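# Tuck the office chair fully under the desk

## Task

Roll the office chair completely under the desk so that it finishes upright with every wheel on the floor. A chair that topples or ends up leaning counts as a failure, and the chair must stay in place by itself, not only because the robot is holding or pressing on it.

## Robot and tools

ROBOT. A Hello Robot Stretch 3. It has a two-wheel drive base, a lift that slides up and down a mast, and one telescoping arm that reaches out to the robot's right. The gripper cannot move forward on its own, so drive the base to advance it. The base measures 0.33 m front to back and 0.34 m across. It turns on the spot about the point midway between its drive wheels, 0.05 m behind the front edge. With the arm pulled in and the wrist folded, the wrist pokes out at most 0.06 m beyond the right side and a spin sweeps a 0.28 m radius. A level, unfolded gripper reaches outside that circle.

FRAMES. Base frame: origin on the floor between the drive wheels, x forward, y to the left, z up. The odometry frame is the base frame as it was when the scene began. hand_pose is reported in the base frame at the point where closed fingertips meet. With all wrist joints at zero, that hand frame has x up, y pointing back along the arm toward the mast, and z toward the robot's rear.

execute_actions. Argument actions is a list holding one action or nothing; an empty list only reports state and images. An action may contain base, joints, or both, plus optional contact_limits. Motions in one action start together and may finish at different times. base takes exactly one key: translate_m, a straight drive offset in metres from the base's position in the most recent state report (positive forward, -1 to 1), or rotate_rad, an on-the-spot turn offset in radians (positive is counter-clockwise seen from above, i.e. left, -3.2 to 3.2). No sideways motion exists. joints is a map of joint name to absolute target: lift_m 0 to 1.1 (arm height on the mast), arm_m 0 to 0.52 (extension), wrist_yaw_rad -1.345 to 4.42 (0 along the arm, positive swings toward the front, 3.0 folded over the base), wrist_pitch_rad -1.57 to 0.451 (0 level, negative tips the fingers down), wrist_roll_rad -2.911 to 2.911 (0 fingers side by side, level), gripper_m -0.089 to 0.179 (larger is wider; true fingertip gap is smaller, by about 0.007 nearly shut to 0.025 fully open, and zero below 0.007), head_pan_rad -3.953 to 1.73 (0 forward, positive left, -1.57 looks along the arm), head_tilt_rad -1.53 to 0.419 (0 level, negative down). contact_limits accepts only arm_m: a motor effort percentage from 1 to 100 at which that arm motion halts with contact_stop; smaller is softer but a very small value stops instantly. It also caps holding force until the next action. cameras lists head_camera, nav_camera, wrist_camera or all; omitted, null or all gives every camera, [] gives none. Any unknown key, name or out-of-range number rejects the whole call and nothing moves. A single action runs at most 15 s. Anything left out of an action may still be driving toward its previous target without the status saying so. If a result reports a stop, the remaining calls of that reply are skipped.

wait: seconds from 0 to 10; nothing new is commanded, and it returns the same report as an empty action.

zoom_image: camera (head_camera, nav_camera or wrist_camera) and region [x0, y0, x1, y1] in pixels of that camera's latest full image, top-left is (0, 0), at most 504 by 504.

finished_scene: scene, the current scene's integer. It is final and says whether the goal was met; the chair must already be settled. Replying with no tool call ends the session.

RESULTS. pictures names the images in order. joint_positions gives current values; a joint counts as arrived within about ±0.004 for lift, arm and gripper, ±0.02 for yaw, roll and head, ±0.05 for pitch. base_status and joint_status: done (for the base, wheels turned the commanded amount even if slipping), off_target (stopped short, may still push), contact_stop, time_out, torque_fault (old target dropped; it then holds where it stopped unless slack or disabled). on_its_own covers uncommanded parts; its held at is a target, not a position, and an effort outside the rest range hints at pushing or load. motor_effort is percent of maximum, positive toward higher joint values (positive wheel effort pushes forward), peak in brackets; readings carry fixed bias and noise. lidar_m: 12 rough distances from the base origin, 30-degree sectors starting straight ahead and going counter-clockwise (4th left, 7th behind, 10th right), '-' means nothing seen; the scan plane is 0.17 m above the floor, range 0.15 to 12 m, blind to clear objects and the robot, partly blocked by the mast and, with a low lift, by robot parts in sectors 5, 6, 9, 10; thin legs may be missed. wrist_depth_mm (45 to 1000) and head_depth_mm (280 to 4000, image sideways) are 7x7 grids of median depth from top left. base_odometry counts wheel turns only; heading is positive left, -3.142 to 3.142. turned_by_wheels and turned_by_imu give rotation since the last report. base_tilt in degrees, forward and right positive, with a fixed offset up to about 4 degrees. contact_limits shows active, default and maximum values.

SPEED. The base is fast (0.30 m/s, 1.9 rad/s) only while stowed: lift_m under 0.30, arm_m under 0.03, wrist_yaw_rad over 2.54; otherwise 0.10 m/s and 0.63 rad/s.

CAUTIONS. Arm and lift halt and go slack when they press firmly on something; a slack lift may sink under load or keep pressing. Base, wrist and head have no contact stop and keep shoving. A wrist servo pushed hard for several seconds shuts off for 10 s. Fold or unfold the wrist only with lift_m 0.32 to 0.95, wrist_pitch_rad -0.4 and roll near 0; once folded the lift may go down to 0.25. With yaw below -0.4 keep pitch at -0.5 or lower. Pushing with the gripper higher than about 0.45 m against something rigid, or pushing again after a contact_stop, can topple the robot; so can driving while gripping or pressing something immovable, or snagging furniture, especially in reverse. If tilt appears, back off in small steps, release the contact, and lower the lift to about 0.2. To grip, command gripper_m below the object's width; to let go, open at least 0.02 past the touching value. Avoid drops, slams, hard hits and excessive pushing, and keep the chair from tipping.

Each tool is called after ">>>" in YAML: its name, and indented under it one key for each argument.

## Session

>>> execute_actions:
  actions:
    - {"joints":{"head_tilt_rad":-0.5}}
  cameras: ["nav_camera"]

Scene clock: 0.87 s.
base_odometry: x=+0.000 y=+0.000 heading=+0.000 (m, m, rad; odometry frame)
turned_by_wheels: +0.000 (rad since the last result)
turned_by_imu: +0.000 (rad since the last result)
base_tilt: forward=-1.0 right=-1.3 (deg)
lidar_m: 1.25 1.25 1.43 1.10 1.09 1.26 2.27 2.23 2.87 1.23 1.24 1.47
head_depth_mm: 1129 1245 1373 1555 1730 1523 1263 / 1105 1210 1340 1504 1704 1524 1262 / 1074 1175 1303 1445 1650 1530 1256 / 1048 1146 1264 1404 1586 1515 1261 / 1025 1121 1226 1357 1527 1520 1263 / 1001 1083 1196 1324 1477 1510 1264 / 981 1066 1164 1287 1432 1518 1266
base_status: not commanded
joint_positions: lift_m=+0.591 arm_m=-0.002 wrist_yaw_rad=+2.918 wrist_pitch_rad=-0.450 wrist_roll_rad=-0.018 gripper_m=+0.037 head_pan_rad=-0.016 head_tilt_rad=-0.493
joint_status: all done
motor_effort: left_wheel=+0(0) right_wheel=+0(0) lift_m=+38(38) arm_m=+0(0) wrist_yaw_rad=+0(0) wrist_pitch_rad=+4(4) wrist_roll_rad=+0(0) gripper_m=+0(0) head_pan_rad=+0(1) head_tilt_rad=-3(40) (%)
hand_pose: x=+0.0277 y=+0.0718 z=+0.5965 quat_wxyz=(+0.233, +0.696, +0.082, +0.674) (m; base frame)
wrist_depth_mm: 774 923 - - - - - / 881 - - - - - - / 909 - - - - - - / - - - - - - - / - - - - - 952 912 / 867 849 - 811 - 823 800 / 739 739 701 727 705 699 703
pictures: nav_camera (sideways: a quarter turn counterclockwise sets it upright)
Images, in order (width x height): nav_camera 672x504.

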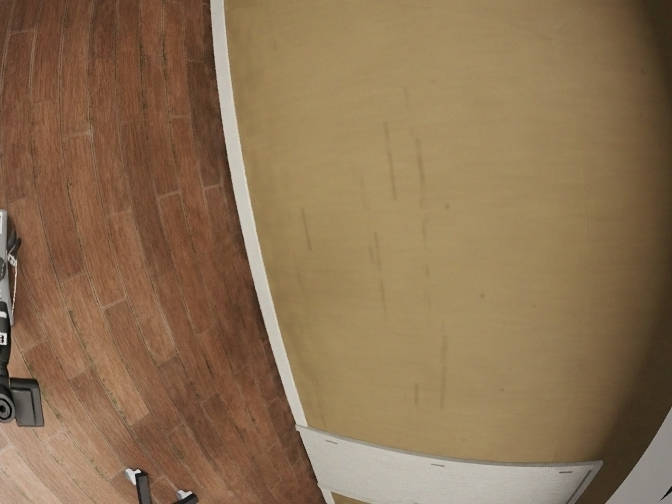

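>>> execute_actions:
  actions:
    - {"joints":{"head_pan_rad":-1.4,"head_tilt_rad":-0.6}}
  cameras: ["nav_camera"]

Scene clock: 2.20 s.
base_odometry: x=+0.000 y=+0.000 heading=+0.000 (m, m, rad; odometry frame)
turned_by_wheels: +0.000 (rad since the last result)
turned_by_imu: +0.000 (rad since the last result)
base_tilt: forward=-1.0 right=-1.4 (deg)
lidar_m: 1.26 1.25 1.43 1.10 1.09 1.27 2.27 2.23 2.87 1.23 1.24 1.47
head_depth_mm: 2517 2871 2995 2193 1711 1412 1198 / 2519 2803 3005 2209 1717 1405 1198 / 2500 2809 2990 1470 1663 1406 1197 / 2492 2733 2955 1415 1583 1411 1197 / 2506 1426 1437 1410 1672 1403 1196 / 2488 2610 1205 1966 1725 1408 1198 / 2504 2751 2908 2216 1727 1413 1199
base_status: not commanded
joint_positions: lift_m=+0.591 arm_m=-0.002 wrist_yaw_rad=+2.918 wrist_pitch_rad=-0.450 wrist_roll_rad=-0.018 gripper_m=+0.037 head_pan_rad=-1.393 head_tilt_rad=-0.592
joint_status: all done
motor_effort: left_wheel=+0(0) right_wheel=+0(0) lift_m=+39(38) arm_m=+0(0) wrist_yaw_rad=-1(0) wrist_pitch_rad=+4(4) wrist_roll_rad=+0(0) gripper_m=+0(0) head_pan_rad=-4(32) head_tilt_rad=-5(19) (%)
hand_pose: x=+0.0277 y=+0.0718 z=+0.5965 quat_wxyz=(+0.233, +0.696, +0.082, +0.674) (m; base frame)
wrist_depth_mm: 793 924 - - - - - / 852 - - - - - - / 925 - - - - - - / - - - - - - - / - - - - - 962 905 / 877 880 - 837 - 800 788 / 763 742 724 729 722 702 690
pictures: nav_camera (sideways: a quarter turn counterclockwise sets it upright)
Images, in order (width x height): nav_camera 672x504.

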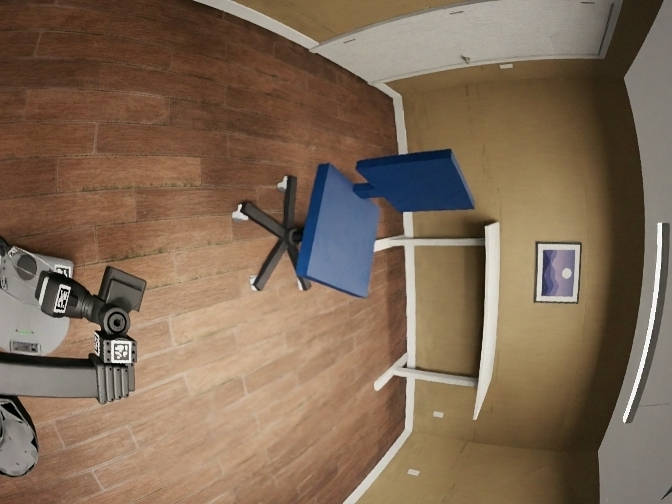

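>>> execute_actions:
  actions:
    - {"base":{"rotate_rad":-0.72},"joints":{"lift_m":0.27,"wrist_yaw_rad":3.0,"wrist_pitch_rad":-0.4,"head_pan_rad":-1.57,"head_tilt_rad":-0.8}}
  cameras: []

>>> execute_actions:
  actions:
    - {"base":{"translate_m":1.0}}
  cameras: []

>>> execute_actions:
  actions:
    - {"base":{"translate_m":0.43}}
  cameras: []

>>> execute_actions:
  actions:
    - {"base":{"rotate_rad":-0.59},"joints":{"lift_m":0.7}}
  cameras: []

>>> execute_actions:
  actions:
    - {"joints":{"wrist_yaw_rad":0,"gripper_m":0}}
  cameras: ["nav_camera"]

Scene clock: 6.40 s.
base_odometry: x=+0.000 y=+0.000 heading=-0.720 (m, m, rad; odometry frame)
turned_by_wheels: -0.720 (rad since the last result)
turned_by_imu: -0.724 (rad since the last result)
base_tilt: forward=-1.0 right=-1.2 (deg)
lidar_m: 1.71 1.28 1.25 1.32 1.12 1.09 1.16 1.66 2.22 2.64 2.96 1.23
head_depth_mm: 2201 2448 2140 1742 1457 1264 1111 / 2349 2602 2152 1732 1466 1253 1110 / 2522 2670 2154 1748 1472 1260 1115 / 2690 2805 2138 1743 1472 1263 1133 / 2898 2836 2160 1756 1471 1270 1114 / 3155 2833 2174 1773 1474 1274 1120 / 3121 2811 2172 1758 1472 1270 1119
base_status: done
joint_positions: lift_m=+0.271 arm_m=-0.002 wrist_yaw_rad=+2.999 wrist_pitch_rad=-0.419 wrist_roll_rad=-0.018 gripper_m=+0.037 head_pan_rad=-1.563 head_tilt_rad=-0.790
joint_status: all done
motor_effort: left_wheel=+2(6) right_wheel=-3(6) lift_m=+13(32) arm_m=+0(0) wrist_yaw_rad=+2(2) wrist_pitch_rad=+6(7) wrist_roll_rad=+0(1) gripper_m=+1(0) head_pan_rad=-3(15) head_tilt_rad=-7(28) (%)
hand_pose: x=+0.0107 y=+0.0791 z=+0.2831 quat_wxyz=(+0.196, +0.694, +0.099, +0.686) (m; base frame)
wrist_depth_mm: - - - - - - 916 / 922 - - - - - 967 / 921 - 958 911 932 885 854 / 776 731 733 700 709 671 654 / 615 593 - 571 581 553 545 / 501 499 - - - 464 451 / 446 - - - 405 397 395
pictures: none
No camera images: the call's "cameras" was empty. Leave "cameras" out to get every camera's image.

Scene clock: 11.43 s.
base_odometry: x=+0.752 y=-0.659 heading=-0.720 (m, m, rad; odometry frame)
turned_by_wheels: +0.000 (rad since the last result)
turned_by_imu: +0.007 (rad since the last result)
base_tilt: forward=-1.1 right=-1.4 (deg)
lidar_m: 0.97 0.73 0.71 0.75 1.07 1.93 2.04 3.08 2.81 0.69 1.89 2.20
head_depth_mm: 2699 2793 2151 1737 1403 1265 1114 / 2819 2778 2130 1698 976 1264 1110 / 3043 2759 2146 1112 935 1216 1116 / 3103 2812 2160 1110 933 1222 1135 / 2644 2703 2177 571 730 1195 1122 / 2487 2638 549 729 1441 1268 1119 / 2279 710 1973 1764 1484 1272 1119
base_status: done
joint_positions: lift_m=+0.271 arm_m=-0.002 wrist_yaw_rad=+2.999 wrist_pitch_rad=-0.419 wrist_roll_rad=-0.018 gripper_m=+0.037 head_pan_rad=-1.563 head_tilt_rad=-0.790
joint_status: not commanded
motor_effort: left_wheel=+1(10) right_wheel=-2(5) lift_m=+14(14) arm_m=+0(0) wrist_yaw_rad=+0(0) wrist_pitch_rad=+6(5) wrist_roll_rad=+0(0) gripper_m=+0(0) head_pan_rad=-2(3) head_tilt_rad=-6(6) (%)
hand_pose: x=+0.0106 y=+0.0791 z=+0.2832 quat_wxyz=(+0.195, +0.694, +0.100, +0.686) (m; base frame)
wrist_depth_mm: - - 854 743 665 595 547 / - - 921 827 707 635 571 / - - 952 856 758 680 615 / 754 738 714 721 695 684 644 / 615 597 - 570 586 551 533 / 501 502 - - - 468 457 / 446 - - - 405 407 396
pictures: none
No camera images: the call's "cameras" was empty. Leave "cameras" out to get every camera's image.

Scene clock: 14.53 s.
base_odometry: x=+1.075 y=-0.943 heading=-0.720 (m, m, rad; odometry frame)
turned_by_wheels: +0.000 (rad since the last result)
turned_by_imu: +0.003 (rad since the last result)
base_tilt: forward=-1.1 right=-1.3 (deg)
lidar_m: 0.64 0.49 0.48 0.51 0.72 2.31 2.41 3.11 0.79 2.48 1.69 1.57
head_depth_mm: 2901 2752 652 726 870 1231 1116 / 3076 723 759 864 1309 1211 1113 / 2946 2572 2162 1694 1430 1263 1114 / 2613 2711 2153 1753 1470 1271 1138 / 2299 2516 2172 1745 1477 1273 1115 / 2037 2303 2151 1750 1470 1273 1121 / 1371 1697 2053 1752 1471 1275 1122
base_status: done
joint_positions: lift_m=+0.271 arm_m=-0.002 wrist_yaw_rad=+2.999 wrist_pitch_rad=-0.419 wrist_roll_rad=-0.018 gripper_m=+0.037 head_pan_rad=-1.563 head_tilt_rad=-0.790
joint_status: not commanded
motor_effort: left_wheel=+1(10) right_wheel=-1(5) lift_m=+15(14) arm_m=+0(0) wrist_yaw_rad=+1(1) wrist_pitch_rad=+5(5) wrist_roll_rad=+1(0) gripper_m=+0(0) head_pan_rad=-3(2) head_tilt_rad=-7(6) (%)
hand_pose: x=+0.0106 y=+0.0791 z=+0.2832 quat_wxyz=(+0.195, +0.694, +0.099, +0.686) (m; base frame)
wrist_depth_mm: 839 - 582 517 462 411 372 / - - 651 556 493 447 395 / - 927 712 621 535 471 427 / 769 739 723 655 577 509 457 / 609 592 - 574 577 528 487 / 512 501 - - - 470 455 / 446 - - - 405 401 401
pictures: none
No camera images: the call's "cameras" was empty. Leave "cameras" out to get every camera's image.

Scene clock: 19.27 s.
base_odometry: x=+1.075 y=-0.943 heading=-1.310 (m, m, rad; odometry frame)
turned_by_wheels: -0.590 (rad since the last result)
turned_by_imu: -0.592 (rad since the last result)
base_tilt: forward=-1.0 right=-1.3 (deg)
lidar_m: 1.84 0.64 0.50 0.48 0.50 0.68 1.81 2.37 3.12 0.79 2.60 1.69
head_depth_mm: 2775 2759 2130 1733 1460 1272 - / 2820 2773 2138 1174 1463 1265 - / 2791 2785 569 697 931 1270 - / 2849 2825 587 713 953 1276 - / 2809 2802 631 781 1349 1255 1098 / 2869 2837 685 860 1409 1274 1116 / 2877 2840 747 1649 1467 1267 1117
base_status: done
joint_positions: lift_m=+0.699 arm_m=-0.002 wrist_yaw_rad=+2.999 wrist_pitch_rad=-0.419 wrist_roll_rad=-0.018 gripper_m=+0.037 head_pan_rad=-1.563 head_tilt_rad=-0.791
joint_status: all done
motor_effort: left_wheel=+2(8) right_wheel=-2(8) lift_m=+61(61) arm_m=+0(0) wrist_yaw_rad=+0(1) wrist_pitch_rad=+5(5) wrist_roll_rad=+0(1) gripper_m=+0(1) head_pan_rad=-3(3) head_tilt_rad=-6(7) (%)
hand_pose: x=+0.0106 y=+0.0792 z=+0.7118 quat_wxyz=(+0.195, +0.694, +0.099, +0.686) (m; base frame)
wrist_depth_mm: 425 - 447 465 480 500 498 / 461 - 500 509 532 547 543 / 505 521 534 555 580 604 601 / 537 556 588 607 640 658 674 / 609 629 - 694 701 746 758 / 685 702 - 780 - 848 883 / 757 795 - 825 836 804 804
pictures: none
No camera images: the call's "cameras" was empty. Leave "cameras" out to get every camera's image.

Scene clock: 21.77 s.
base_odometry: x=+1.075 y=-0.943 heading=-1.310 (m, m, rad; odometry frame)
turned_by_wheels: +0.000 (rad since the last result)
turned_by_imu: +0.000 (rad since the last result)
base_tilt: forward=-1.0 right=-1.4 (deg)
lidar_m: 1.84 0.65 0.50 0.48 0.50 0.67 1.81 2.36 3.13 0.79 2.61 1.69
head_depth_mm: 2775 2776 2130 1725 1455 1277 - / 2805 2782 2135 1168 1468 1265 - / 2813 2802 570 696 950 - - / 2820 2805 586 708 953 1246 1117 / 2832 2824 633 779 1351 1248 1118 / 2866 2813 684 858 1403 1270 1121 / 2882 2784 746 1668 1467 1273 1117
base_status: not commanded
joint_positions: lift_m=+0.699 arm_m=-0.002 wrist_yaw_rad=+0.002 wrist_pitch_rad=-0.419 wrist_roll_rad=-0.018 gripper_m=+0.000 head_pan_rad=-1.563 head_tilt_rad=-0.791
joint_status: all done
motor_effort: left_wheel=+2(2) right_wheel=-2(2) lift_m=+61(60) arm_m=+0(0) wrist_yaw_rad=-1(1) wrist_pitch_rad=+5(5) wrist_roll_rad=+0(0) gripper_m=-2(79) head_pan_rad=-3(3) head_tilt_rad=-7(6) (%)
hand_pose: x=-0.0211 y=-0.3672 z=+0.7118 quat_wxyz=(+0.698, +0.149, -0.685, -0.145) (m; base frame)
wrist_depth_mm: 374 308 266 232 - - - / - 349 295 253 - - - / - 398 329 282 - - - / - 624 372 309 684 - - / - 588 460 365 - - - / - - 834 - - 959 931 / 890 875 871 801 762 829 805
pictures: nav_camera (sideways: a quarter turn counterclockwise sets it upright)
Images, in order (width x height): nav_camera 672x504.

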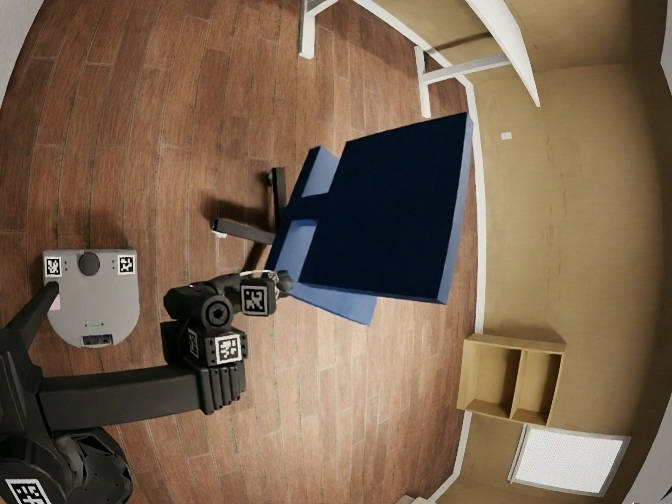

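>>> execute_actions:
  actions:
    - {"joints":{"arm_m":0.52}}
  cameras: ["nav_camera"]

Scene clock: 26.83 s.
base_odometry: x=+1.075 y=-0.943 heading=-1.310 (m, m, rad; odometry frame)
turned_by_wheels: +0.000 (rad since the last result)
turned_by_imu: -0.160 (rad since the last result)
base_tilt: forward=-1.1 right=-1.2 (deg)
lidar_m: 1.86 0.80 0.53 0.48 0.48 0.59 1.15 2.28 2.80 0.84 0.83 1.71
head_depth_mm: 2920 2770 2135 1775 1500 - - / 2833 2738 - 1723 1458 1263 1111 / 2794 951 - 1694 1461 1266 1111 / 2819 731 646 831 1005 1267 1115 / 2785 2810 2155 1110 1001 1236 1114 / 2742 2823 2159 1111 1345 1267 1119 / 2745 2797 2158 1113 1353 1269 1120
base_status: not commanded
joint_positions: lift_m=+0.700 arm_m=+0.518 wrist_yaw_rad=-0.118 wrist_pitch_rad=-0.422 wrist_roll_rad=-0.018 gripper_m=+0.000 head_pan_rad=-1.564 head_tilt_rad=-0.792
joint_status: all done
joint sent to its limit — the command would take arm_m past its upper limit, so that joint was sent only as far as its limit.
on_its_own: wrist_yaw_rad is held at -0.118, not at your +0.000, by its stall guard, which is not easing now
motor_effort: left_wheel=-1(18) right_wheel=+1(35) lift_m=+52(60) arm_m=+3(9) wrist_yaw_rad=+1(43) wrist_pitch_rad=+6(13) wrist_roll_rad=+1(1) gripper_m=-3(9) head_pan_rad=-2(3) head_tilt_rad=-6(5) (%)
hand_pose: x=-0.0480 y=-0.8849 z=+0.7114 quat_wxyz=(+0.688, +0.109, -0.693, -0.188) (m; base frame)
wrist_depth_mm: - 53 84 - - - - / - 53 84 - - - - / - 53 84 - - - - / - 53 85 - - - - / - 53 85 183 - - - / - 53 85 - - 973 947 / - 54 77 370 838 828 820
pictures: nav_camera (sideways: a quarter turn counterclockwise sets it upright)
Images, in order (width x height): nav_camera 672x504.

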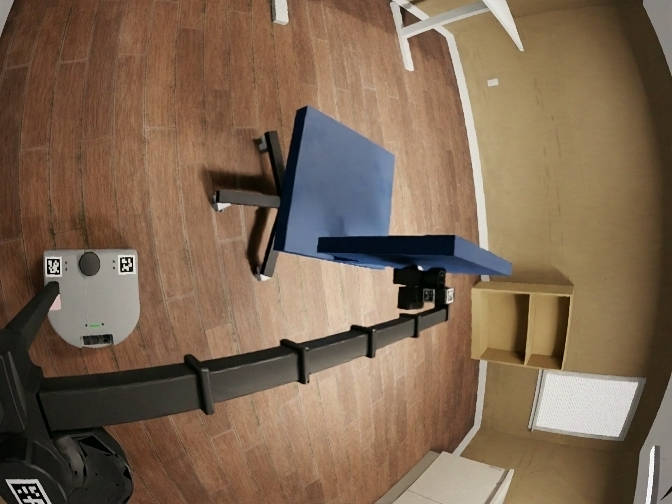

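>>> execute_actions:
  actions:
    - {"joints":{"arm_m":0,"wrist_yaw_rad":0}}
  cameras: []

>>> execute_actions:
  actions:
    - {"joints":{"wrist_yaw_rad":3.0,"head_pan_rad":0}}
  cameras: []

>>> execute_actions:
  actions:
    - {"base":{"rotate_rad":-1.31},"joints":{"lift_m":0.35}}
  cameras: []

>>> execute_actions:
  actions:
    - {"base":{"translate_m":1.0},"joints":{"head_pan_rad":0.7}}
  cameras: ["nav_camera"]

Scene clock: 32.10 s.
base_odometry: x=+1.075 y=-0.943 heading=-1.310 (m, m, rad; odometry frame)
turned_by_wheels: +0.000 (rad since the last result)
turned_by_imu: +0.000 (rad since the last result)
base_tilt: forward=-1.0 right=-1.3 (deg)
lidar_m: 1.86 0.80 0.53 0.48 0.48 0.59 1.15 2.29 2.80 0.84 0.83 1.72
head_depth_mm: 2906 2791 2135 1733 1471 1272 - / 2835 2745 2136 1731 1466 1290 - / 2804 958 2014 1696 1493 - - / 2817 732 646 829 1002 1265 1114 / 2827 2781 2161 1110 1001 1231 1116 / 2768 2811 2152 1109 1348 1272 1116 / 2759 2795 2144 1113 1347 1277 1121
base_status: not commanded
joint_positions: lift_m=+0.700 arm_m=+0.000 wrist_yaw_rad=+0.000 wrist_pitch_rad=-0.415 wrist_roll_rad=-0.018 gripper_m=+0.000 head_pan_rad=-1.564 head_tilt_rad=-0.792
joint_status: all done
motor_effort: left_wheel=-1(19) right_wheel=+0(31) lift_m=+52(53) arm_m=-2(1) wrist_yaw_rad=+0(35) wrist_pitch_rad=+4(6) wrist_roll_rad=+0(1) gripper_m=-3(6) head_pan_rad=-2(3) head_tilt_rad=-7(4) (%)
hand_pose: x=-0.0216 y=-0.3701 z=+0.7129 quat_wxyz=(+0.698, +0.147, -0.685, -0.145) (m; base frame)
wrist_depth_mm: - - 287 464 - - - / - - - 484 - - - / - - 802 522 - - - / - 656 630 585 - - - / 588 537 527 541 - - - / - 522 478 - - 924 940 / 874 840 838 798 825 817 823
pictures: none
No camera images: the call's "cameras" was empty. Leave "cameras" out to get every camera's image.

Scene clock: 34.60 s.
base_odometry: x=+1.075 y=-0.943 heading=-1.310 (m, m, rad; odometry frame)
turned_by_wheels: +0.000 (rad since the last result)
turned_by_imu: +0.000 (rad since the last result)
base_tilt: forward=-1.1 right=-1.4 (deg)
lidar_m: 1.86 0.80 0.53 0.48 0.48 0.59 1.16 2.29 2.81 0.84 0.83 1.72
head_depth_mm: 1659 1915 2086 1734 1457 1255 1110 / 1638 1881 2066 1740 1456 1257 1110 / 1619 1866 2074 1731 1457 1264 1109 / 1603 1831 2031 1740 1468 1268 1113 / 1588 1817 2021 1744 1464 1268 1116 / 1567 1789 2010 1733 1469 1264 1120 / 1556 1755 1915 1658 1433 1270 1117
base_status: not commanded
joint_positions: lift_m=+0.700 arm_m=+0.000 wrist_yaw_rad=+2.998 wrist_pitch_rad=-0.415 wrist_roll_rad=-0.018 gripper_m=+0.000 head_pan_rad=-0.007 head_tilt_rad=-0.792
joint_status: all done
motor_effort: left_wheel=-1(1) right_wheel=+0(1) lift_m=+52(53) arm_m=-2(2) wrist_yaw_rad=+1(2) wrist_pitch_rad=+4(4) wrist_roll_rad=+0(0) gripper_m=-3(3) head_pan_rad=+2(30) head_tilt_rad=-6(6) (%)
hand_pose: x=+0.0109 y=+0.0773 z=+0.7129 quat_wxyz=(+0.194, +0.694, +0.098, +0.686) (m; base frame)
wrist_depth_mm: 394 - 445 480 523 552 585 / 417 444 487 519 562 608 666 / 451 483 534 569 626 662 737 / 481 523 580 636 697 749 845 / 530 582 647 673 800 869 - / 581 639 699 - 907 943 933 / 649 711 761 829 837 837 828
pictures: none
No camera images: the call's "cameras" was empty. Leave "cameras" out to get every camera's image.

Scene clock: 38.60 s.
base_odometry: x=+1.075 y=-0.943 heading=-2.620 (m, m, rad; odometry frame)
turned_by_wheels: -1.310 (rad since the last result)
turned_by_imu: -1.318 (rad since the last result)
base_tilt: forward=-1.1 right=-1.3 (deg)
lidar_m: 0.83 2.44 1.71 1.35 0.63 0.49 0.48 0.51 0.75 2.28 2.43 3.12
head_depth_mm: 2731 753 1990 1721 1460 1262 1111 / 2782 2747 616 885 1425 1261 1114 / 2786 2749 2135 1076 976 1262 1115 / 2847 2806 2149 1107 1261 1238 1117 / 2849 2804 2150 1105 1381 1266 1115 / 2904 2792 2143 1653 1431 1266 1118 / 2961 2798 2139 1756 1471 1271 1115
base_status: done
joint_positions: lift_m=+0.351 arm_m=+0.000 wrist_yaw_rad=+2.999 wrist_pitch_rad=-0.415 wrist_roll_rad=-0.018 gripper_m=+0.000 head_pan_rad=-0.007 head_tilt_rad=-0.792
joint_status: all done
motor_effort: left_wheel=+2(6) right_wheel=-3(5) lift_m=+14(46) arm_m=-2(2) wrist_yaw_rad=+1(1) wrist_pitch_rad=+4(4) wrist_roll_rad=+0(1) gripper_m=-3(2) head_pan_rad=+2(2) head_tilt_rad=-6(6) (%)
hand_pose: x=+0.0108 y=+0.0772 z=+0.3640 quat_wxyz=(+0.194, +0.694, +0.098, +0.686) (m; base frame)
wrist_depth_mm: 550 - - - - - - / 526 684 - - - - - / 543 688 - - - - - / 558 733 833 845 832 804 791 / 551 690 696 716 687 650 645 / 529 601 587 - 578 552 551 / 499 518 - 513 495 483 476
pictures: none
No camera images: the call's "cameras" was empty. Leave "cameras" out to get every camera's image.

Scene clock: 49.57 s.
base_odometry: x=+0.209 y=-1.441 heading=-2.620 (m, m, rad; odometry frame)
turned_by_wheels: +0.000 (rad since the last result)
turned_by_imu: +0.008 (rad since the last result)
base_tilt: forward=-1.0 right=-1.5 (deg)
lidar_m: 0.33 1.79 1.80 1.32 1.88 1.49 1.47 1.57 2.32 2.36 2.55 2.22
head_depth_mm: 2239 2440 2129 1714 1457 799 706 / 2392 2564 2132 1746 1458 802 708 / 2212 2496 2131 1728 1454 801 707 / 1281 2156 2068 1735 1462 1216 1098 / 1190 2115 2140 1739 1466 1264 1115 / 1119 1931 2079 1752 1464 1273 1115 / 1053 1767 1974 1729 1470 1267 1117
base_status: done
joint_positions: lift_m=+0.351 arm_m=+0.000 wrist_yaw_rad=+3.018 wrist_pitch_rad=-0.416 wrist_roll_rad=-0.018 gripper_m=+0.000 head_pan_rad=+0.694 head_tilt_rad=-0.794
joint_status: all done
motor_effort: left_wheel=+7(36) right_wheel=+14(20) lift_m=+15(15) arm_m=-2(2) wrist_yaw_rad=-12(13) wrist_pitch_rad=+4(5) wrist_roll_rad=+0(1) gripper_m=-2(3) head_pan_rad=+1(31) head_tilt_rad=-4(6) (%)
hand_pose: x=+0.0065 y=+0.0777 z=+0.3638 quat_wxyz=(+0.188, +0.693, +0.105, +0.688) (m; base frame)
wrist_depth_mm: - - - - - - - / - - - - - - - / - - - - - - - / 901 878 852 848 845 813 779 / 721 720 - 703 701 663 645 / 602 590 583 - 570 556 463 / 518 510 - - 484 485 464
pictures: nav_camera (sideways: a quarter turn counterclockwise sets it upright)
Images, in order (width x height): nav_camera 672x504.

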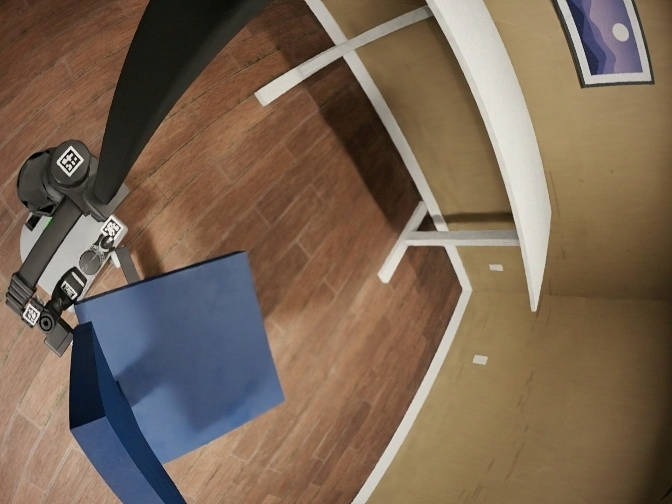

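>>> execute_actions:
  actions:
    - {"base":{"translate_m":0.15}}
  cameras: []

>>> execute_actions:
  actions:
    - {"base":{"translate_m":-0.45},"joints":{"lift_m":0.27,"head_pan_rad":0,"head_tilt_rad":-0.7}}
  cameras: []

>>> execute_actions:
  actions:
    - {"base":{"rotate_rad":-0.824}}
  cameras: []

>>> execute_actions:
  actions:
    - {"base":{"translate_m":1.0}}
  cameras: []

>>> execute_actions:
  actions:
    - {"base":{"rotate_rad":2.29}}
  cameras: ["nav_camera"]

Scene clock: 52.43 s.
base_odometry: x=+0.079 y=-1.516 heading=-2.620 (m, m, rad; odometry frame)
turned_by_wheels: +0.000 (rad since the last result)
turned_by_imu: +0.001 (rad since the last result)
base_tilt: forward=-1.1 right=-1.2 (deg)
lidar_m: 0.33 1.68 1.69 1.32 1.87 1.63 1.61 1.73 2.41 2.38 2.57 2.10
head_depth_mm: 2109 2327 2128 1721 1461 799 704 / 2278 2506 2117 1732 1459 802 707 / 2183 2474 2137 1740 1456 802 708 / 1278 2236 1998 1736 1464 1240 1115 / 1189 2092 2141 1745 1462 1264 1119 / 1118 1907 2079 1753 1463 1266 1117 / 1051 1777 1936 1743 1473 1265 1124
base_status: done
joint_positions: lift_m=+0.351 arm_m=+0.000 wrist_yaw_rad=+3.014 wrist_pitch_rad=-0.416 wrist_roll_rad=-0.018 gripper_m=+0.000 head_pan_rad=+0.694 head_tilt_rad=-0.794
joint_status: not commanded
motor_effort: left_wheel=+5(15) right_wheel=+10(23) lift_m=+15(15) arm_m=-2(2) wrist_yaw_rad=-10(16) wrist_pitch_rad=+5(5) wrist_roll_rad=+0(0) gripper_m=-3(3) head_pan_rad=+2(2) head_tilt_rad=-4(4) (%)
hand_pose: x=+0.0074 y=+0.0776 z=+0.3639 quat_wxyz=(+0.189, +0.693, +0.103, +0.688) (m; base frame)
wrist_depth_mm: - - - - - - - / - - - - - - - / - - - - - - - / 923 872 870 852 803 813 807 / 745 720 - 718 683 663 648 / 604 590 599 - 574 558 469 / 525 513 - - 486 482 469
pictures: none
No camera images: the call's "cameras" was empty. Leave "cameras" out to get every camera's image.

Scene clock: 55.93 s.
base_odometry: x=+0.469 y=-1.292 heading=-2.620 (m, m, rad; odometry frame)
turned_by_wheels: +0.000 (rad since the last result)
turned_by_imu: -0.003 (rad since the last result)
base_tilt: forward=-1.0 right=-1.2 (deg)
lidar_m: 0.78 2.03 1.38 1.80 1.50 1.19 1.17 1.26 1.85 2.33 2.51 2.49
head_depth_mm: 2117 2344 616 705 1102 1314 1143 / 2138 2408 2450 590 731 1233 1145 / 2167 2448 2452 1217 968 900 1144 / 2230 2486 2454 1216 994 1268 1147 / 2235 2530 2454 1910 1082 1319 1146 / 2293 2577 2461 1917 1519 1323 1148 / 2313 2635 2457 1921 1568 1326 1149
base_status: done
joint_positions: lift_m=+0.271 arm_m=+0.000 wrist_yaw_rad=+3.001 wrist_pitch_rad=-0.415 wrist_roll_rad=-0.018 gripper_m=+0.000 head_pan_rad=+0.007 head_tilt_rad=-0.704
joint_status: all done
motor_effort: left_wheel=+0(10) right_wheel=+0(7) lift_m=+14(15) arm_m=-2(2) wrist_yaw_rad=-1(9) wrist_pitch_rad=+4(5) wrist_roll_rad=+0(0) gripper_m=-3(3) head_pan_rad=-3(31) head_tilt_rad=+1(19) (%)
hand_pose: x=+0.0103 y=+0.0773 z=+0.2840 quat_wxyz=(+0.194, +0.694, +0.099, +0.686) (m; base frame)
wrist_depth_mm: - - - - - - - / - - - - - - - / - - 950 936 896 865 840 / 764 755 730 719 686 686 675 / 619 602 583 605 576 558 538 / 514 501 - - 479 472 463 / 447 - - - 410 407 404
pictures: none
No camera images: the call's "cameras" was empty. Leave "cameras" out to get every camera's image.

Scene clock: 57.73 s.
base_odometry: x=+0.469 y=-1.292 heading=+2.839 (m, m, rad; odometry frame)
turned_by_wheels: -0.824 (rad since the last result)
turned_by_imu: -0.826 (rad since the last result)
base_tilt: forward=-1.1 right=-1.3 (deg)
lidar_m: 2.85 0.78 2.60 2.01 1.80 1.80 1.30 1.17 1.18 1.41 2.33 2.34
head_depth_mm: 2953 3119 2434 1903 1562 1311 1143 / 3181 3318 2456 1899 1546 1317 1141 / 2956 3227 2450 1913 1560 1323 1138 / 2655 2955 2473 1911 1567 1316 1145 / 2464 2791 2460 1909 1569 1316 1145 / 2336 2593 2474 1922 1487 1317 1147 / 2159 2364 814 783 760 826 1151
base_status: done
joint_positions: lift_m=+0.271 arm_m=+0.000 wrist_yaw_rad=+3.001 wrist_pitch_rad=-0.415 wrist_roll_rad=-0.018 gripper_m=+0.000 head_pan_rad=+0.007 head_tilt_rad=-0.704
joint_status: not commanded
motor_effort: left_wheel=+2(9) right_wheel=-2(8) lift_m=+14(14) arm_m=-2(2) wrist_yaw_rad=-1(1) wrist_pitch_rad=+5(5) wrist_roll_rad=+0(0) gripper_m=-3(2) head_pan_rad=-3(3) head_tilt_rad=+3(4) (%)
hand_pose: x=+0.0103 y=+0.0773 z=+0.2840 quat_wxyz=(+0.194, +0.694, +0.099, +0.686) (m; base frame)
wrist_depth_mm: - - - - - - - / - - - - - - - / - - 959 937 888 715 642 / 759 741 723 733 673 650 651 / 613 609 589 605 575 555 537 / 499 505 - - 484 467 461 / 448 - - - 412 403 398
pictures: none
No camera images: the call's "cameras" was empty. Leave "cameras" out to get every camera's image.

Scene clock: 62.77 s.
base_odometry: x=-0.486 y=-0.994 heading=+2.839 (m, m, rad; odometry frame)
turned_by_wheels: +0.000 (rad since the last result)
turned_by_imu: +0.007 (rad since the last result)
base_tilt: forward=-0.9 right=-1.2 (deg)
lidar_m: 1.89 1.57 1.85 2.23 0.66 2.06 2.15 1.92 1.93 1.87 1.69 1.69
head_depth_mm: 2330 2540 2455 1894 1563 1318 1142 / 2287 2644 2465 1904 1544 1319 1147 / 2091 2403 2446 1913 1566 1318 1145 / 1928 2177 2362 1926 1561 1317 1144 / 1685 1866 2120 1922 1560 1323 1149 / 1664 1762 2029 1909 1560 1326 1144 / 1571 1665 1901 1846 1569 1324 1153
base_status: done
joint_positions: lift_m=+0.271 arm_m=+0.000 wrist_yaw_rad=+3.001 wrist_pitch_rad=-0.415 wrist_roll_rad=-0.018 gripper_m=+0.000 head_pan_rad=+0.007 head_tilt_rad=-0.704
joint_status: not commanded
motor_effort: left_wheel=+1(10) right_wheel=-2(5) lift_m=+14(14) arm_m=-2(2) wrist_yaw_rad=+0(0) wrist_pitch_rad=+4(4) wrist_roll_rad=+1(0) gripper_m=-3(3) head_pan_rad=-3(3) head_tilt_rad=+2(1) (%)
hand_pose: x=+0.0103 y=+0.0773 z=+0.2840 quat_wxyz=(+0.194, +0.694, +0.099, +0.686) (m; base frame)
wrist_depth_mm: - - - - - - - / - - - - - - - / 988 - 971 933 897 879 831 / 584 588 717 705 690 674 660 / 489 593 579 609 575 562 543 / 498 504 - - 478 466 463 / 442 - - - 406 405 402
pictures: none
No camera images: the call's "cameras" was empty. Leave "cameras" out to get every camera's image.

Scene clock: 65.37 s.
base_odometry: x=-0.486 y=-0.994 heading=-1.154 (m, m, rad; odometry frame)
turned_by_wheels: +2.290 (rad since the last result)
turned_by_imu: +2.295 (rad since the last result)
base_tilt: forward=-1.0 right=-1.4 (deg)
lidar_m: 0.65 2.54 2.00 1.91 1.98 1.74 1.69 1.75 1.88 1.58 1.91 2.15
head_depth_mm: 1894 2272 2445 1902 994 1264 1143 / 1906 2312 2452 460 498 787 1082 / 1915 2312 2466 489 558 688 1123 / 1915 2325 2445 521 636 837 1144 / 1943 2305 2221 590 741 1270 1110 / 1786 2350 614 676 973 1326 1144 / 2069 2373 2287 1861 1558 1324 1149
base_status: done
joint_positions: lift_m=+0.271 arm_m=+0.000 wrist_yaw_rad=+3.001 wrist_pitch_rad=-0.415 wrist_roll_rad=-0.018 gripper_m=+0.000 head_pan_rad=+0.007 head_tilt_rad=-0.704
joint_status: not commanded
motor_effort: left_wheel=-2(10) right_wheel=+2(10) lift_m=+15(14) arm_m=-2(2) wrist_yaw_rad=+0(1) wrist_pitch_rad=+4(4) wrist_roll_rad=+0(0) gripper_m=-3(3) head_pan_rad=-3(3) head_tilt_rad=+2(2) (%)
hand_pose: x=+0.0103 y=+0.0773 z=+0.2840 quat_wxyz=(+0.194, +0.694, +0.099, +0.686) (m; base frame)
wrist_depth_mm: - - - - - - - / - - - - - - - / - - 961 944 898 887 857 / 768 767 730 719 703 679 675 / 613 587 570 601 584 560 540 / 507 500 - - 479 471 453 / 448 - - - 405 404 401
pictures: nav_camera (sideways: a quarter turn counterclockwise sets it upright)
Images, in order (width x height): nav_camera 672x504.

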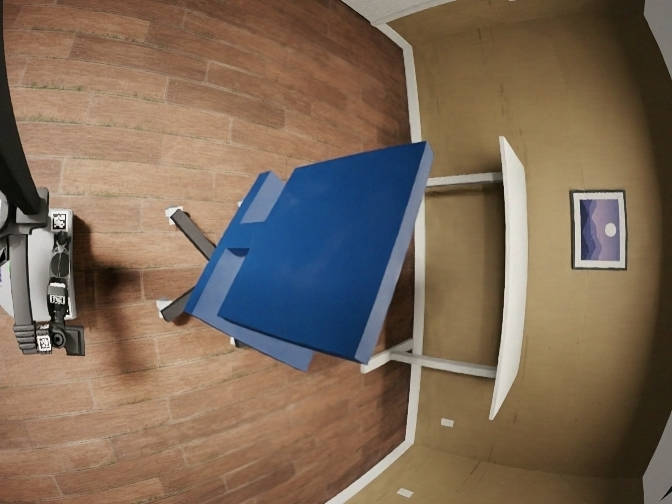

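>>> execute_actions:
  actions:
    - {"base":{"translate_m":1.0},"joints":{"lift_m":0.31}}
  cameras: ["nav_camera"]

>>> execute_actions:
  actions:
    - {"base":{"translate_m":0.22},"joints":{"head_tilt_rad":-1.0}}
  cameras: ["nav_camera"]

Scene clock: 76.23 s.
base_odometry: x=-0.081 y=-1.909 heading=-1.154 (m, m, rad; odometry frame)
turned_by_wheels: +0.000 (rad since the last result)
turned_by_imu: -0.051 (rad since the last result)
base_tilt: forward=-1.0 right=-1.3 (deg)
lidar_m: 0.30 1.15 2.01 1.93 2.00 2.64 2.65 2.54 1.90 1.80 1.85 1.27
head_depth_mm: 1218 914 1606 1795 1567 1324 759 / 1224 919 1611 1804 1560 840 728 / 1219 923 1611 1804 1562 840 728 / 1228 926 1601 1810 1562 843 730 / 1228 923 1616 1810 1560 839 729 / 1230 928 1621 1813 1567 860 730 / 1231 928 1195 1448 1528 1321 763
base_status: done
joint_positions: lift_m=+0.309 arm_m=+0.000 wrist_yaw_rad=+3.007 wrist_pitch_rad=-0.429 wrist_roll_rad=-0.017 gripper_m=+0.000 head_pan_rad=+0.007 head_tilt_rad=-0.702
joint_status: all done
motor_effort: left_wheel=+2(64) right_wheel=+15(44) lift_m=+59(63) arm_m=-2(2) wrist_yaw_rad=-6(10) wrist_pitch_rad=+8(10) wrist_roll_rad=+1(1) gripper_m=-3(2) head_pan_rad=-3(3) head_tilt_rad=+2(3) (%)
hand_pose: x=+0.0087 y=+0.0758 z=+0.3195 quat_wxyz=(+0.196, +0.693, +0.106, +0.685) (m; base frame)
wrist_depth_mm: - - - - - - 83 / - - - - - - 80 / - - - - 960 933 870 / 845 799 774 764 746 715 706 / 637 658 619 645 627 581 480 / 541 540 538 - 505 499 406 / 469 490 - - 420 331 422
pictures: nav_camera (sideways: a quarter turn counterclockwise sets it upright)
Images, in order (width x height): nav_camera 672x504.

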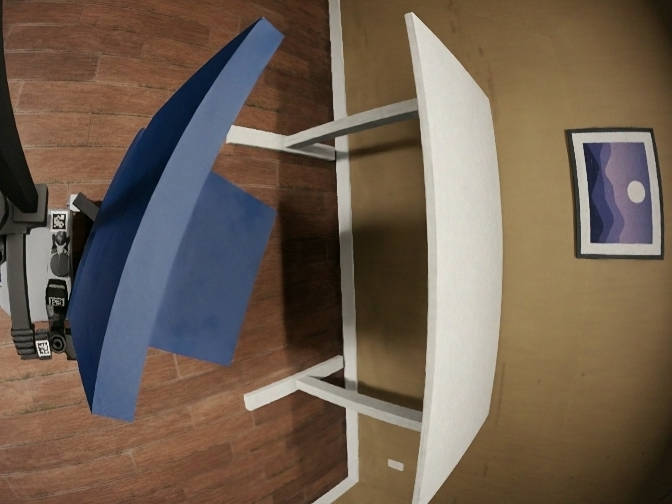

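Scene clock: 79.37 s.
base_odometry: x=+0.008 y=-2.110 heading=-1.154 (m, m, rad; odometry frame)
turned_by_wheels: +0.000 (rad since the last result)
turned_by_imu: +0.001 (rad since the last result)
base_tilt: forward=-1.0 right=-1.4 (deg)
lidar_m: 0.29 0.96 1.71 1.94 2.02 2.65 2.87 2.66 1.90 1.79 1.83 1.09
head_depth_mm: 604 529 1619 1476 1271 1186 1111 / 605 530 1620 1484 831 762 - / 609 533 1629 1482 834 752 - / 611 535 1638 942 836 765 - / 614 537 1637 944 838 776 1082 / 617 539 1648 1497 842 286 1074 / 617 540 1634 1435 1315 290 1088
base_status: done
joint_positions: lift_m=+0.309 arm_m=+0.000 wrist_yaw_rad=+3.008 wrist_pitch_rad=-0.433 wrist_roll_rad=-0.017 gripper_m=+0.000 head_pan_rad=+0.007 head_tilt_rad=-0.988
joint_status: all done
on_its_own: right_wheel is at rest, and its effort (+19) is outside its rest range (-18 to +18)
motor_effort: left_wheel=+2(8) right_wheel=+19(31) lift_m=+59(59) arm_m=-2(2) wrist_yaw_rad=-5(6) wrist_pitch_rad=+9(9) wrist_roll_rad=+0(0) gripper_m=-2(2) head_pan_rad=-3(3) head_tilt_rad=-8(38) (%)
hand_pose: x=+0.0084 y=+0.0753 z=+0.3187 quat_wxyz=(+0.197, +0.693, +0.107, +0.685) (m; base frame)
wrist_depth_mm: - - - - - 158 68 / - - - - - - 66 / - - - - 922 929 731 / 817 800 783 737 717 718 679 / 653 642 624 641 622 561 481 / 553 535 531 - 515 496 399 / 473 480 - - 417 330 343
pictures: nav_camera (sideways: a quarter turn counterclockwise sets it upright)
Images, in order (width x height): nav_camera 672x504.

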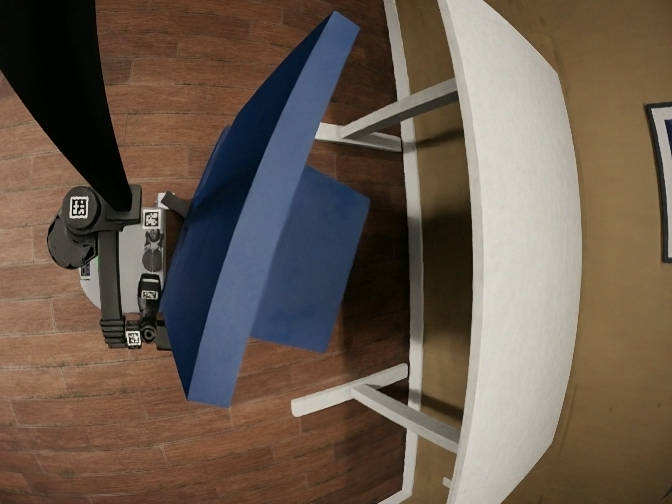

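>>> execute_actions:
  actions:
    - {"base":{"translate_m":0.35}}
  cameras: ["nav_camera"]

Scene clock: 83.90 s.
base_odometry: x=+0.149 y=-2.430 heading=-1.154 (m, m, rad; odometry frame)
turned_by_wheels: +0.000 (rad since the last result)
turned_by_imu: +0.002 (rad since the last result)
base_tilt: forward=-1.0 right=-1.3 (deg)
lidar_m: 0.27 0.28 0.70 1.98 2.01 2.68 3.20 2.34 1.87 1.77 0.84 0.98
head_depth_mm: 602 502 430 377 336 1183 - / 603 504 432 378 336 773 - / 607 506 434 379 337 749 - / 610 509 435 380 338 758 - / 613 509 437 381 338 765 - / 614 512 437 382 340 768 1047 / 618 513 439 383 340 780 1075
base_status: translate_m off_target (by the wheels' count: +0.3498 of +0.3500)
joint_positions: lift_m=+0.309 arm_m=+0.000 wrist_yaw_rad=+2.988 wrist_pitch_rad=-0.420 wrist_roll_rad=-0.017 gripper_m=+0.000 head_pan_rad=+0.006 head_tilt_rad=-0.989
joint_status: not commanded
on_its_own: left_wheel is at rest, and its effort (+33) is outside its rest range (-18 to +18); right_wheel is at rest, and its effort (+25) is outside its rest range (-18 to +18)
motor_effort: left_wheel=+33(34) right_wheel=+25(31) lift_m=+59(59) arm_m=-3(3) wrist_yaw_rad=+8(8) wrist_pitch_rad=+6(10) wrist_roll_rad=+0(0) gripper_m=-3(2) head_pan_rad=-3(3) head_tilt_rad=-6(8) (%)
hand_pose: x=+0.0132 y=+0.0762 z=+0.3215 quat_wxyz=(+0.200, +0.695, +0.096, +0.684) (m; base frame)
wrist_depth_mm: - - - - 151 74 51 / - - - - - 74 52 / - - - - - 683 52 / 831 809 789 768 713 727 54 / 660 643 642 658 638 525 596 / 550 536 - - 519 492 464 / 470 488 - - 352 336 313
pictures: nav_camera (sideways: a quarter turn counterclockwise sets it upright)
Images, in order (width x height): nav_camera 672x504.

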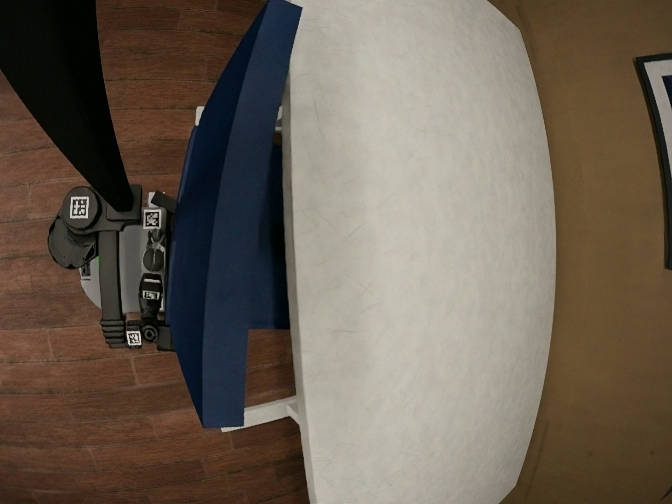

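>>> execute_actions:
  actions:
    - {"base":{"translate_m":0.06}}
  cameras: ["nav_camera"]

>>> execute_actions:
  actions:
    - {"base":{"translate_m":-0.2}}
  cameras: ["nav_camera"]

Scene clock: 85.60 s.
base_odometry: x=+0.173 y=-2.484 heading=-1.154 (m, m, rad; odometry frame)
turned_by_wheels: +0.000 (rad since the last result)
turned_by_imu: +0.000 (rad since the last result)
base_tilt: forward=-1.1 right=-1.2 (deg)
lidar_m: 0.87 0.26 0.67 1.98 2.02 2.69 3.25 2.39 1.86 1.77 0.80 0.92
head_depth_mm: 599 502 431 377 335 302 - / 603 505 432 378 336 302 - / 605 506 434 380 337 303 - / 610 509 436 381 337 304 - / 611 511 437 382 339 305 - / 613 512 437 383 339 306 - / 616 514 439 384 340 306 -
base_status: translate_m off_target (by the wheels' count: +0.0598 of +0.0600)
joint_positions: lift_m=+0.309 arm_m=+0.000 wrist_yaw_rad=+2.981 wrist_pitch_rad=-0.420 wrist_roll_rad=-0.017 gripper_m=+0.000 head_pan_rad=+0.006 head_tilt_rad=-0.989
joint_status: not commanded
on_its_own: left_wheel is at rest, and its effort (+32) is outside its rest range (-18 to +18); right_wheel is at rest, and its effort (+24) is outside its rest range (-18 to +18); wrist_yaw_rad is at rest, and its effort (+14) is outside its rest range (-12 to +12)
motor_effort: left_wheel=+32(47) right_wheel=+24(36) lift_m=+60(59) arm_m=-4(4) wrist_yaw_rad=+14(14) wrist_pitch_rad=+6(6) wrist_roll_rad=+0(0) gripper_m=-2(3) head_pan_rad=-3(3) head_tilt_rad=-7(7) (%)
hand_pose: x=+0.0146 y=+0.0758 z=+0.3215 quat_wxyz=(+0.202, +0.695, +0.093, +0.684) (m; base frame)
wrist_depth_mm: - - - - 84 53 - / - - - - 88 53 - / - - - - 972 55 - / 860 810 778 733 695 681 - / 667 642 640 651 615 505 570 / 544 545 - - 520 417 279 / 479 487 - - 362 336 289
pictures: nav_camera (sideways: a quarter turn counterclockwise sets it upright)
Images, in order (width x height): nav_camera 672x504.

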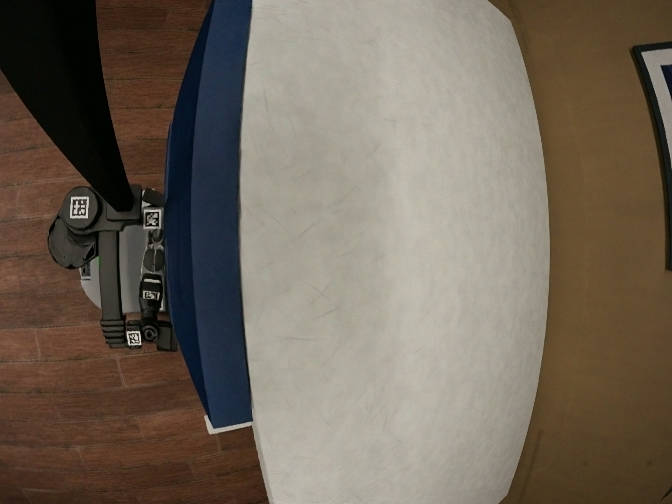

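Scene clock: 88.83 s.
base_odometry: x=+0.092 y=-2.301 heading=-1.154 (m, m, rad; odometry frame)
turned_by_wheels: +0.000 (rad since the last result)
turned_by_imu: -0.001 (rad since the last result)
base_tilt: forward=-1.1 right=-1.3 (deg)
lidar_m: 0.45 0.46 1.44 1.97 2.03 2.67 3.06 2.25 1.88 1.78 0.93 0.93
head_depth_mm: 601 502 431 369 1292 1183 1077 / 603 505 432 357 495 1162 1091 / 605 506 433 358 501 1140 1090 / 608 508 435 360 506 1153 1102 / 612 510 437 363 513 1104 1099 / 614 511 438 367 518 1159 1088 / 616 513 440 368 523 1165 1089
base_status: done
joint_positions: lift_m=+0.309 arm_m=+0.000 wrist_yaw_rad=+2.999 wrist_pitch_rad=-0.420 wrist_roll_rad=-0.017 gripper_m=+0.000 head_pan_rad=+0.006 head_tilt_rad=-0.989
joint_status: not commanded
motor_effort: left_wheel=+0(28) right_wheel=+1(22) lift_m=+59(60) arm_m=-2(4) wrist_yaw_rad=+1(15) wrist_pitch_rad=+6(6) wrist_roll_rad=+0(0) gripper_m=-2(2) head_pan_rad=-3(3) head_tilt_rad=-6(8) (%)
hand_pose: x=+0.0107 y=+0.0766 z=+0.3216 quat_wxyz=(+0.196, +0.694, +0.099, +0.685) (m; base frame)
wrist_depth_mm: - - - - - - 614 / - - - - - - 655 / - - - - - 973 730 / 802 795 792 750 709 698 667 / 682 639 621 648 624 608 545 / 550 540 534 - 419 394 385 / 476 484 - - 445 435 407
pictures: nav_camera (sideways: a quarter turn counterclockwise sets it upright)
Images, in order (width x height): nav_camera 672x504.

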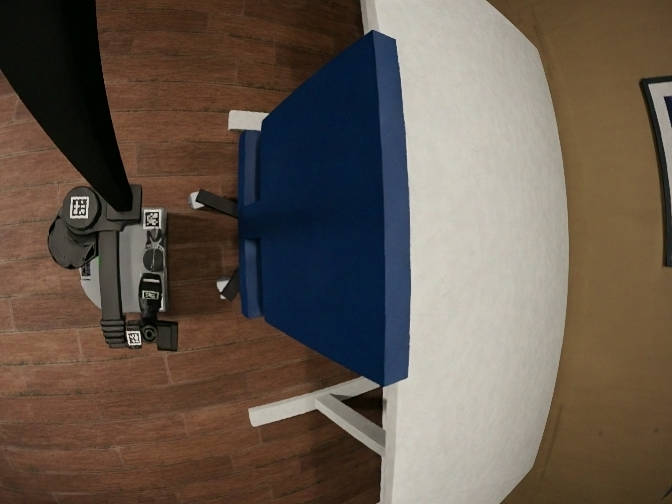

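>>> finished_scene:
  scene: 2

The scene is finished: the task was done.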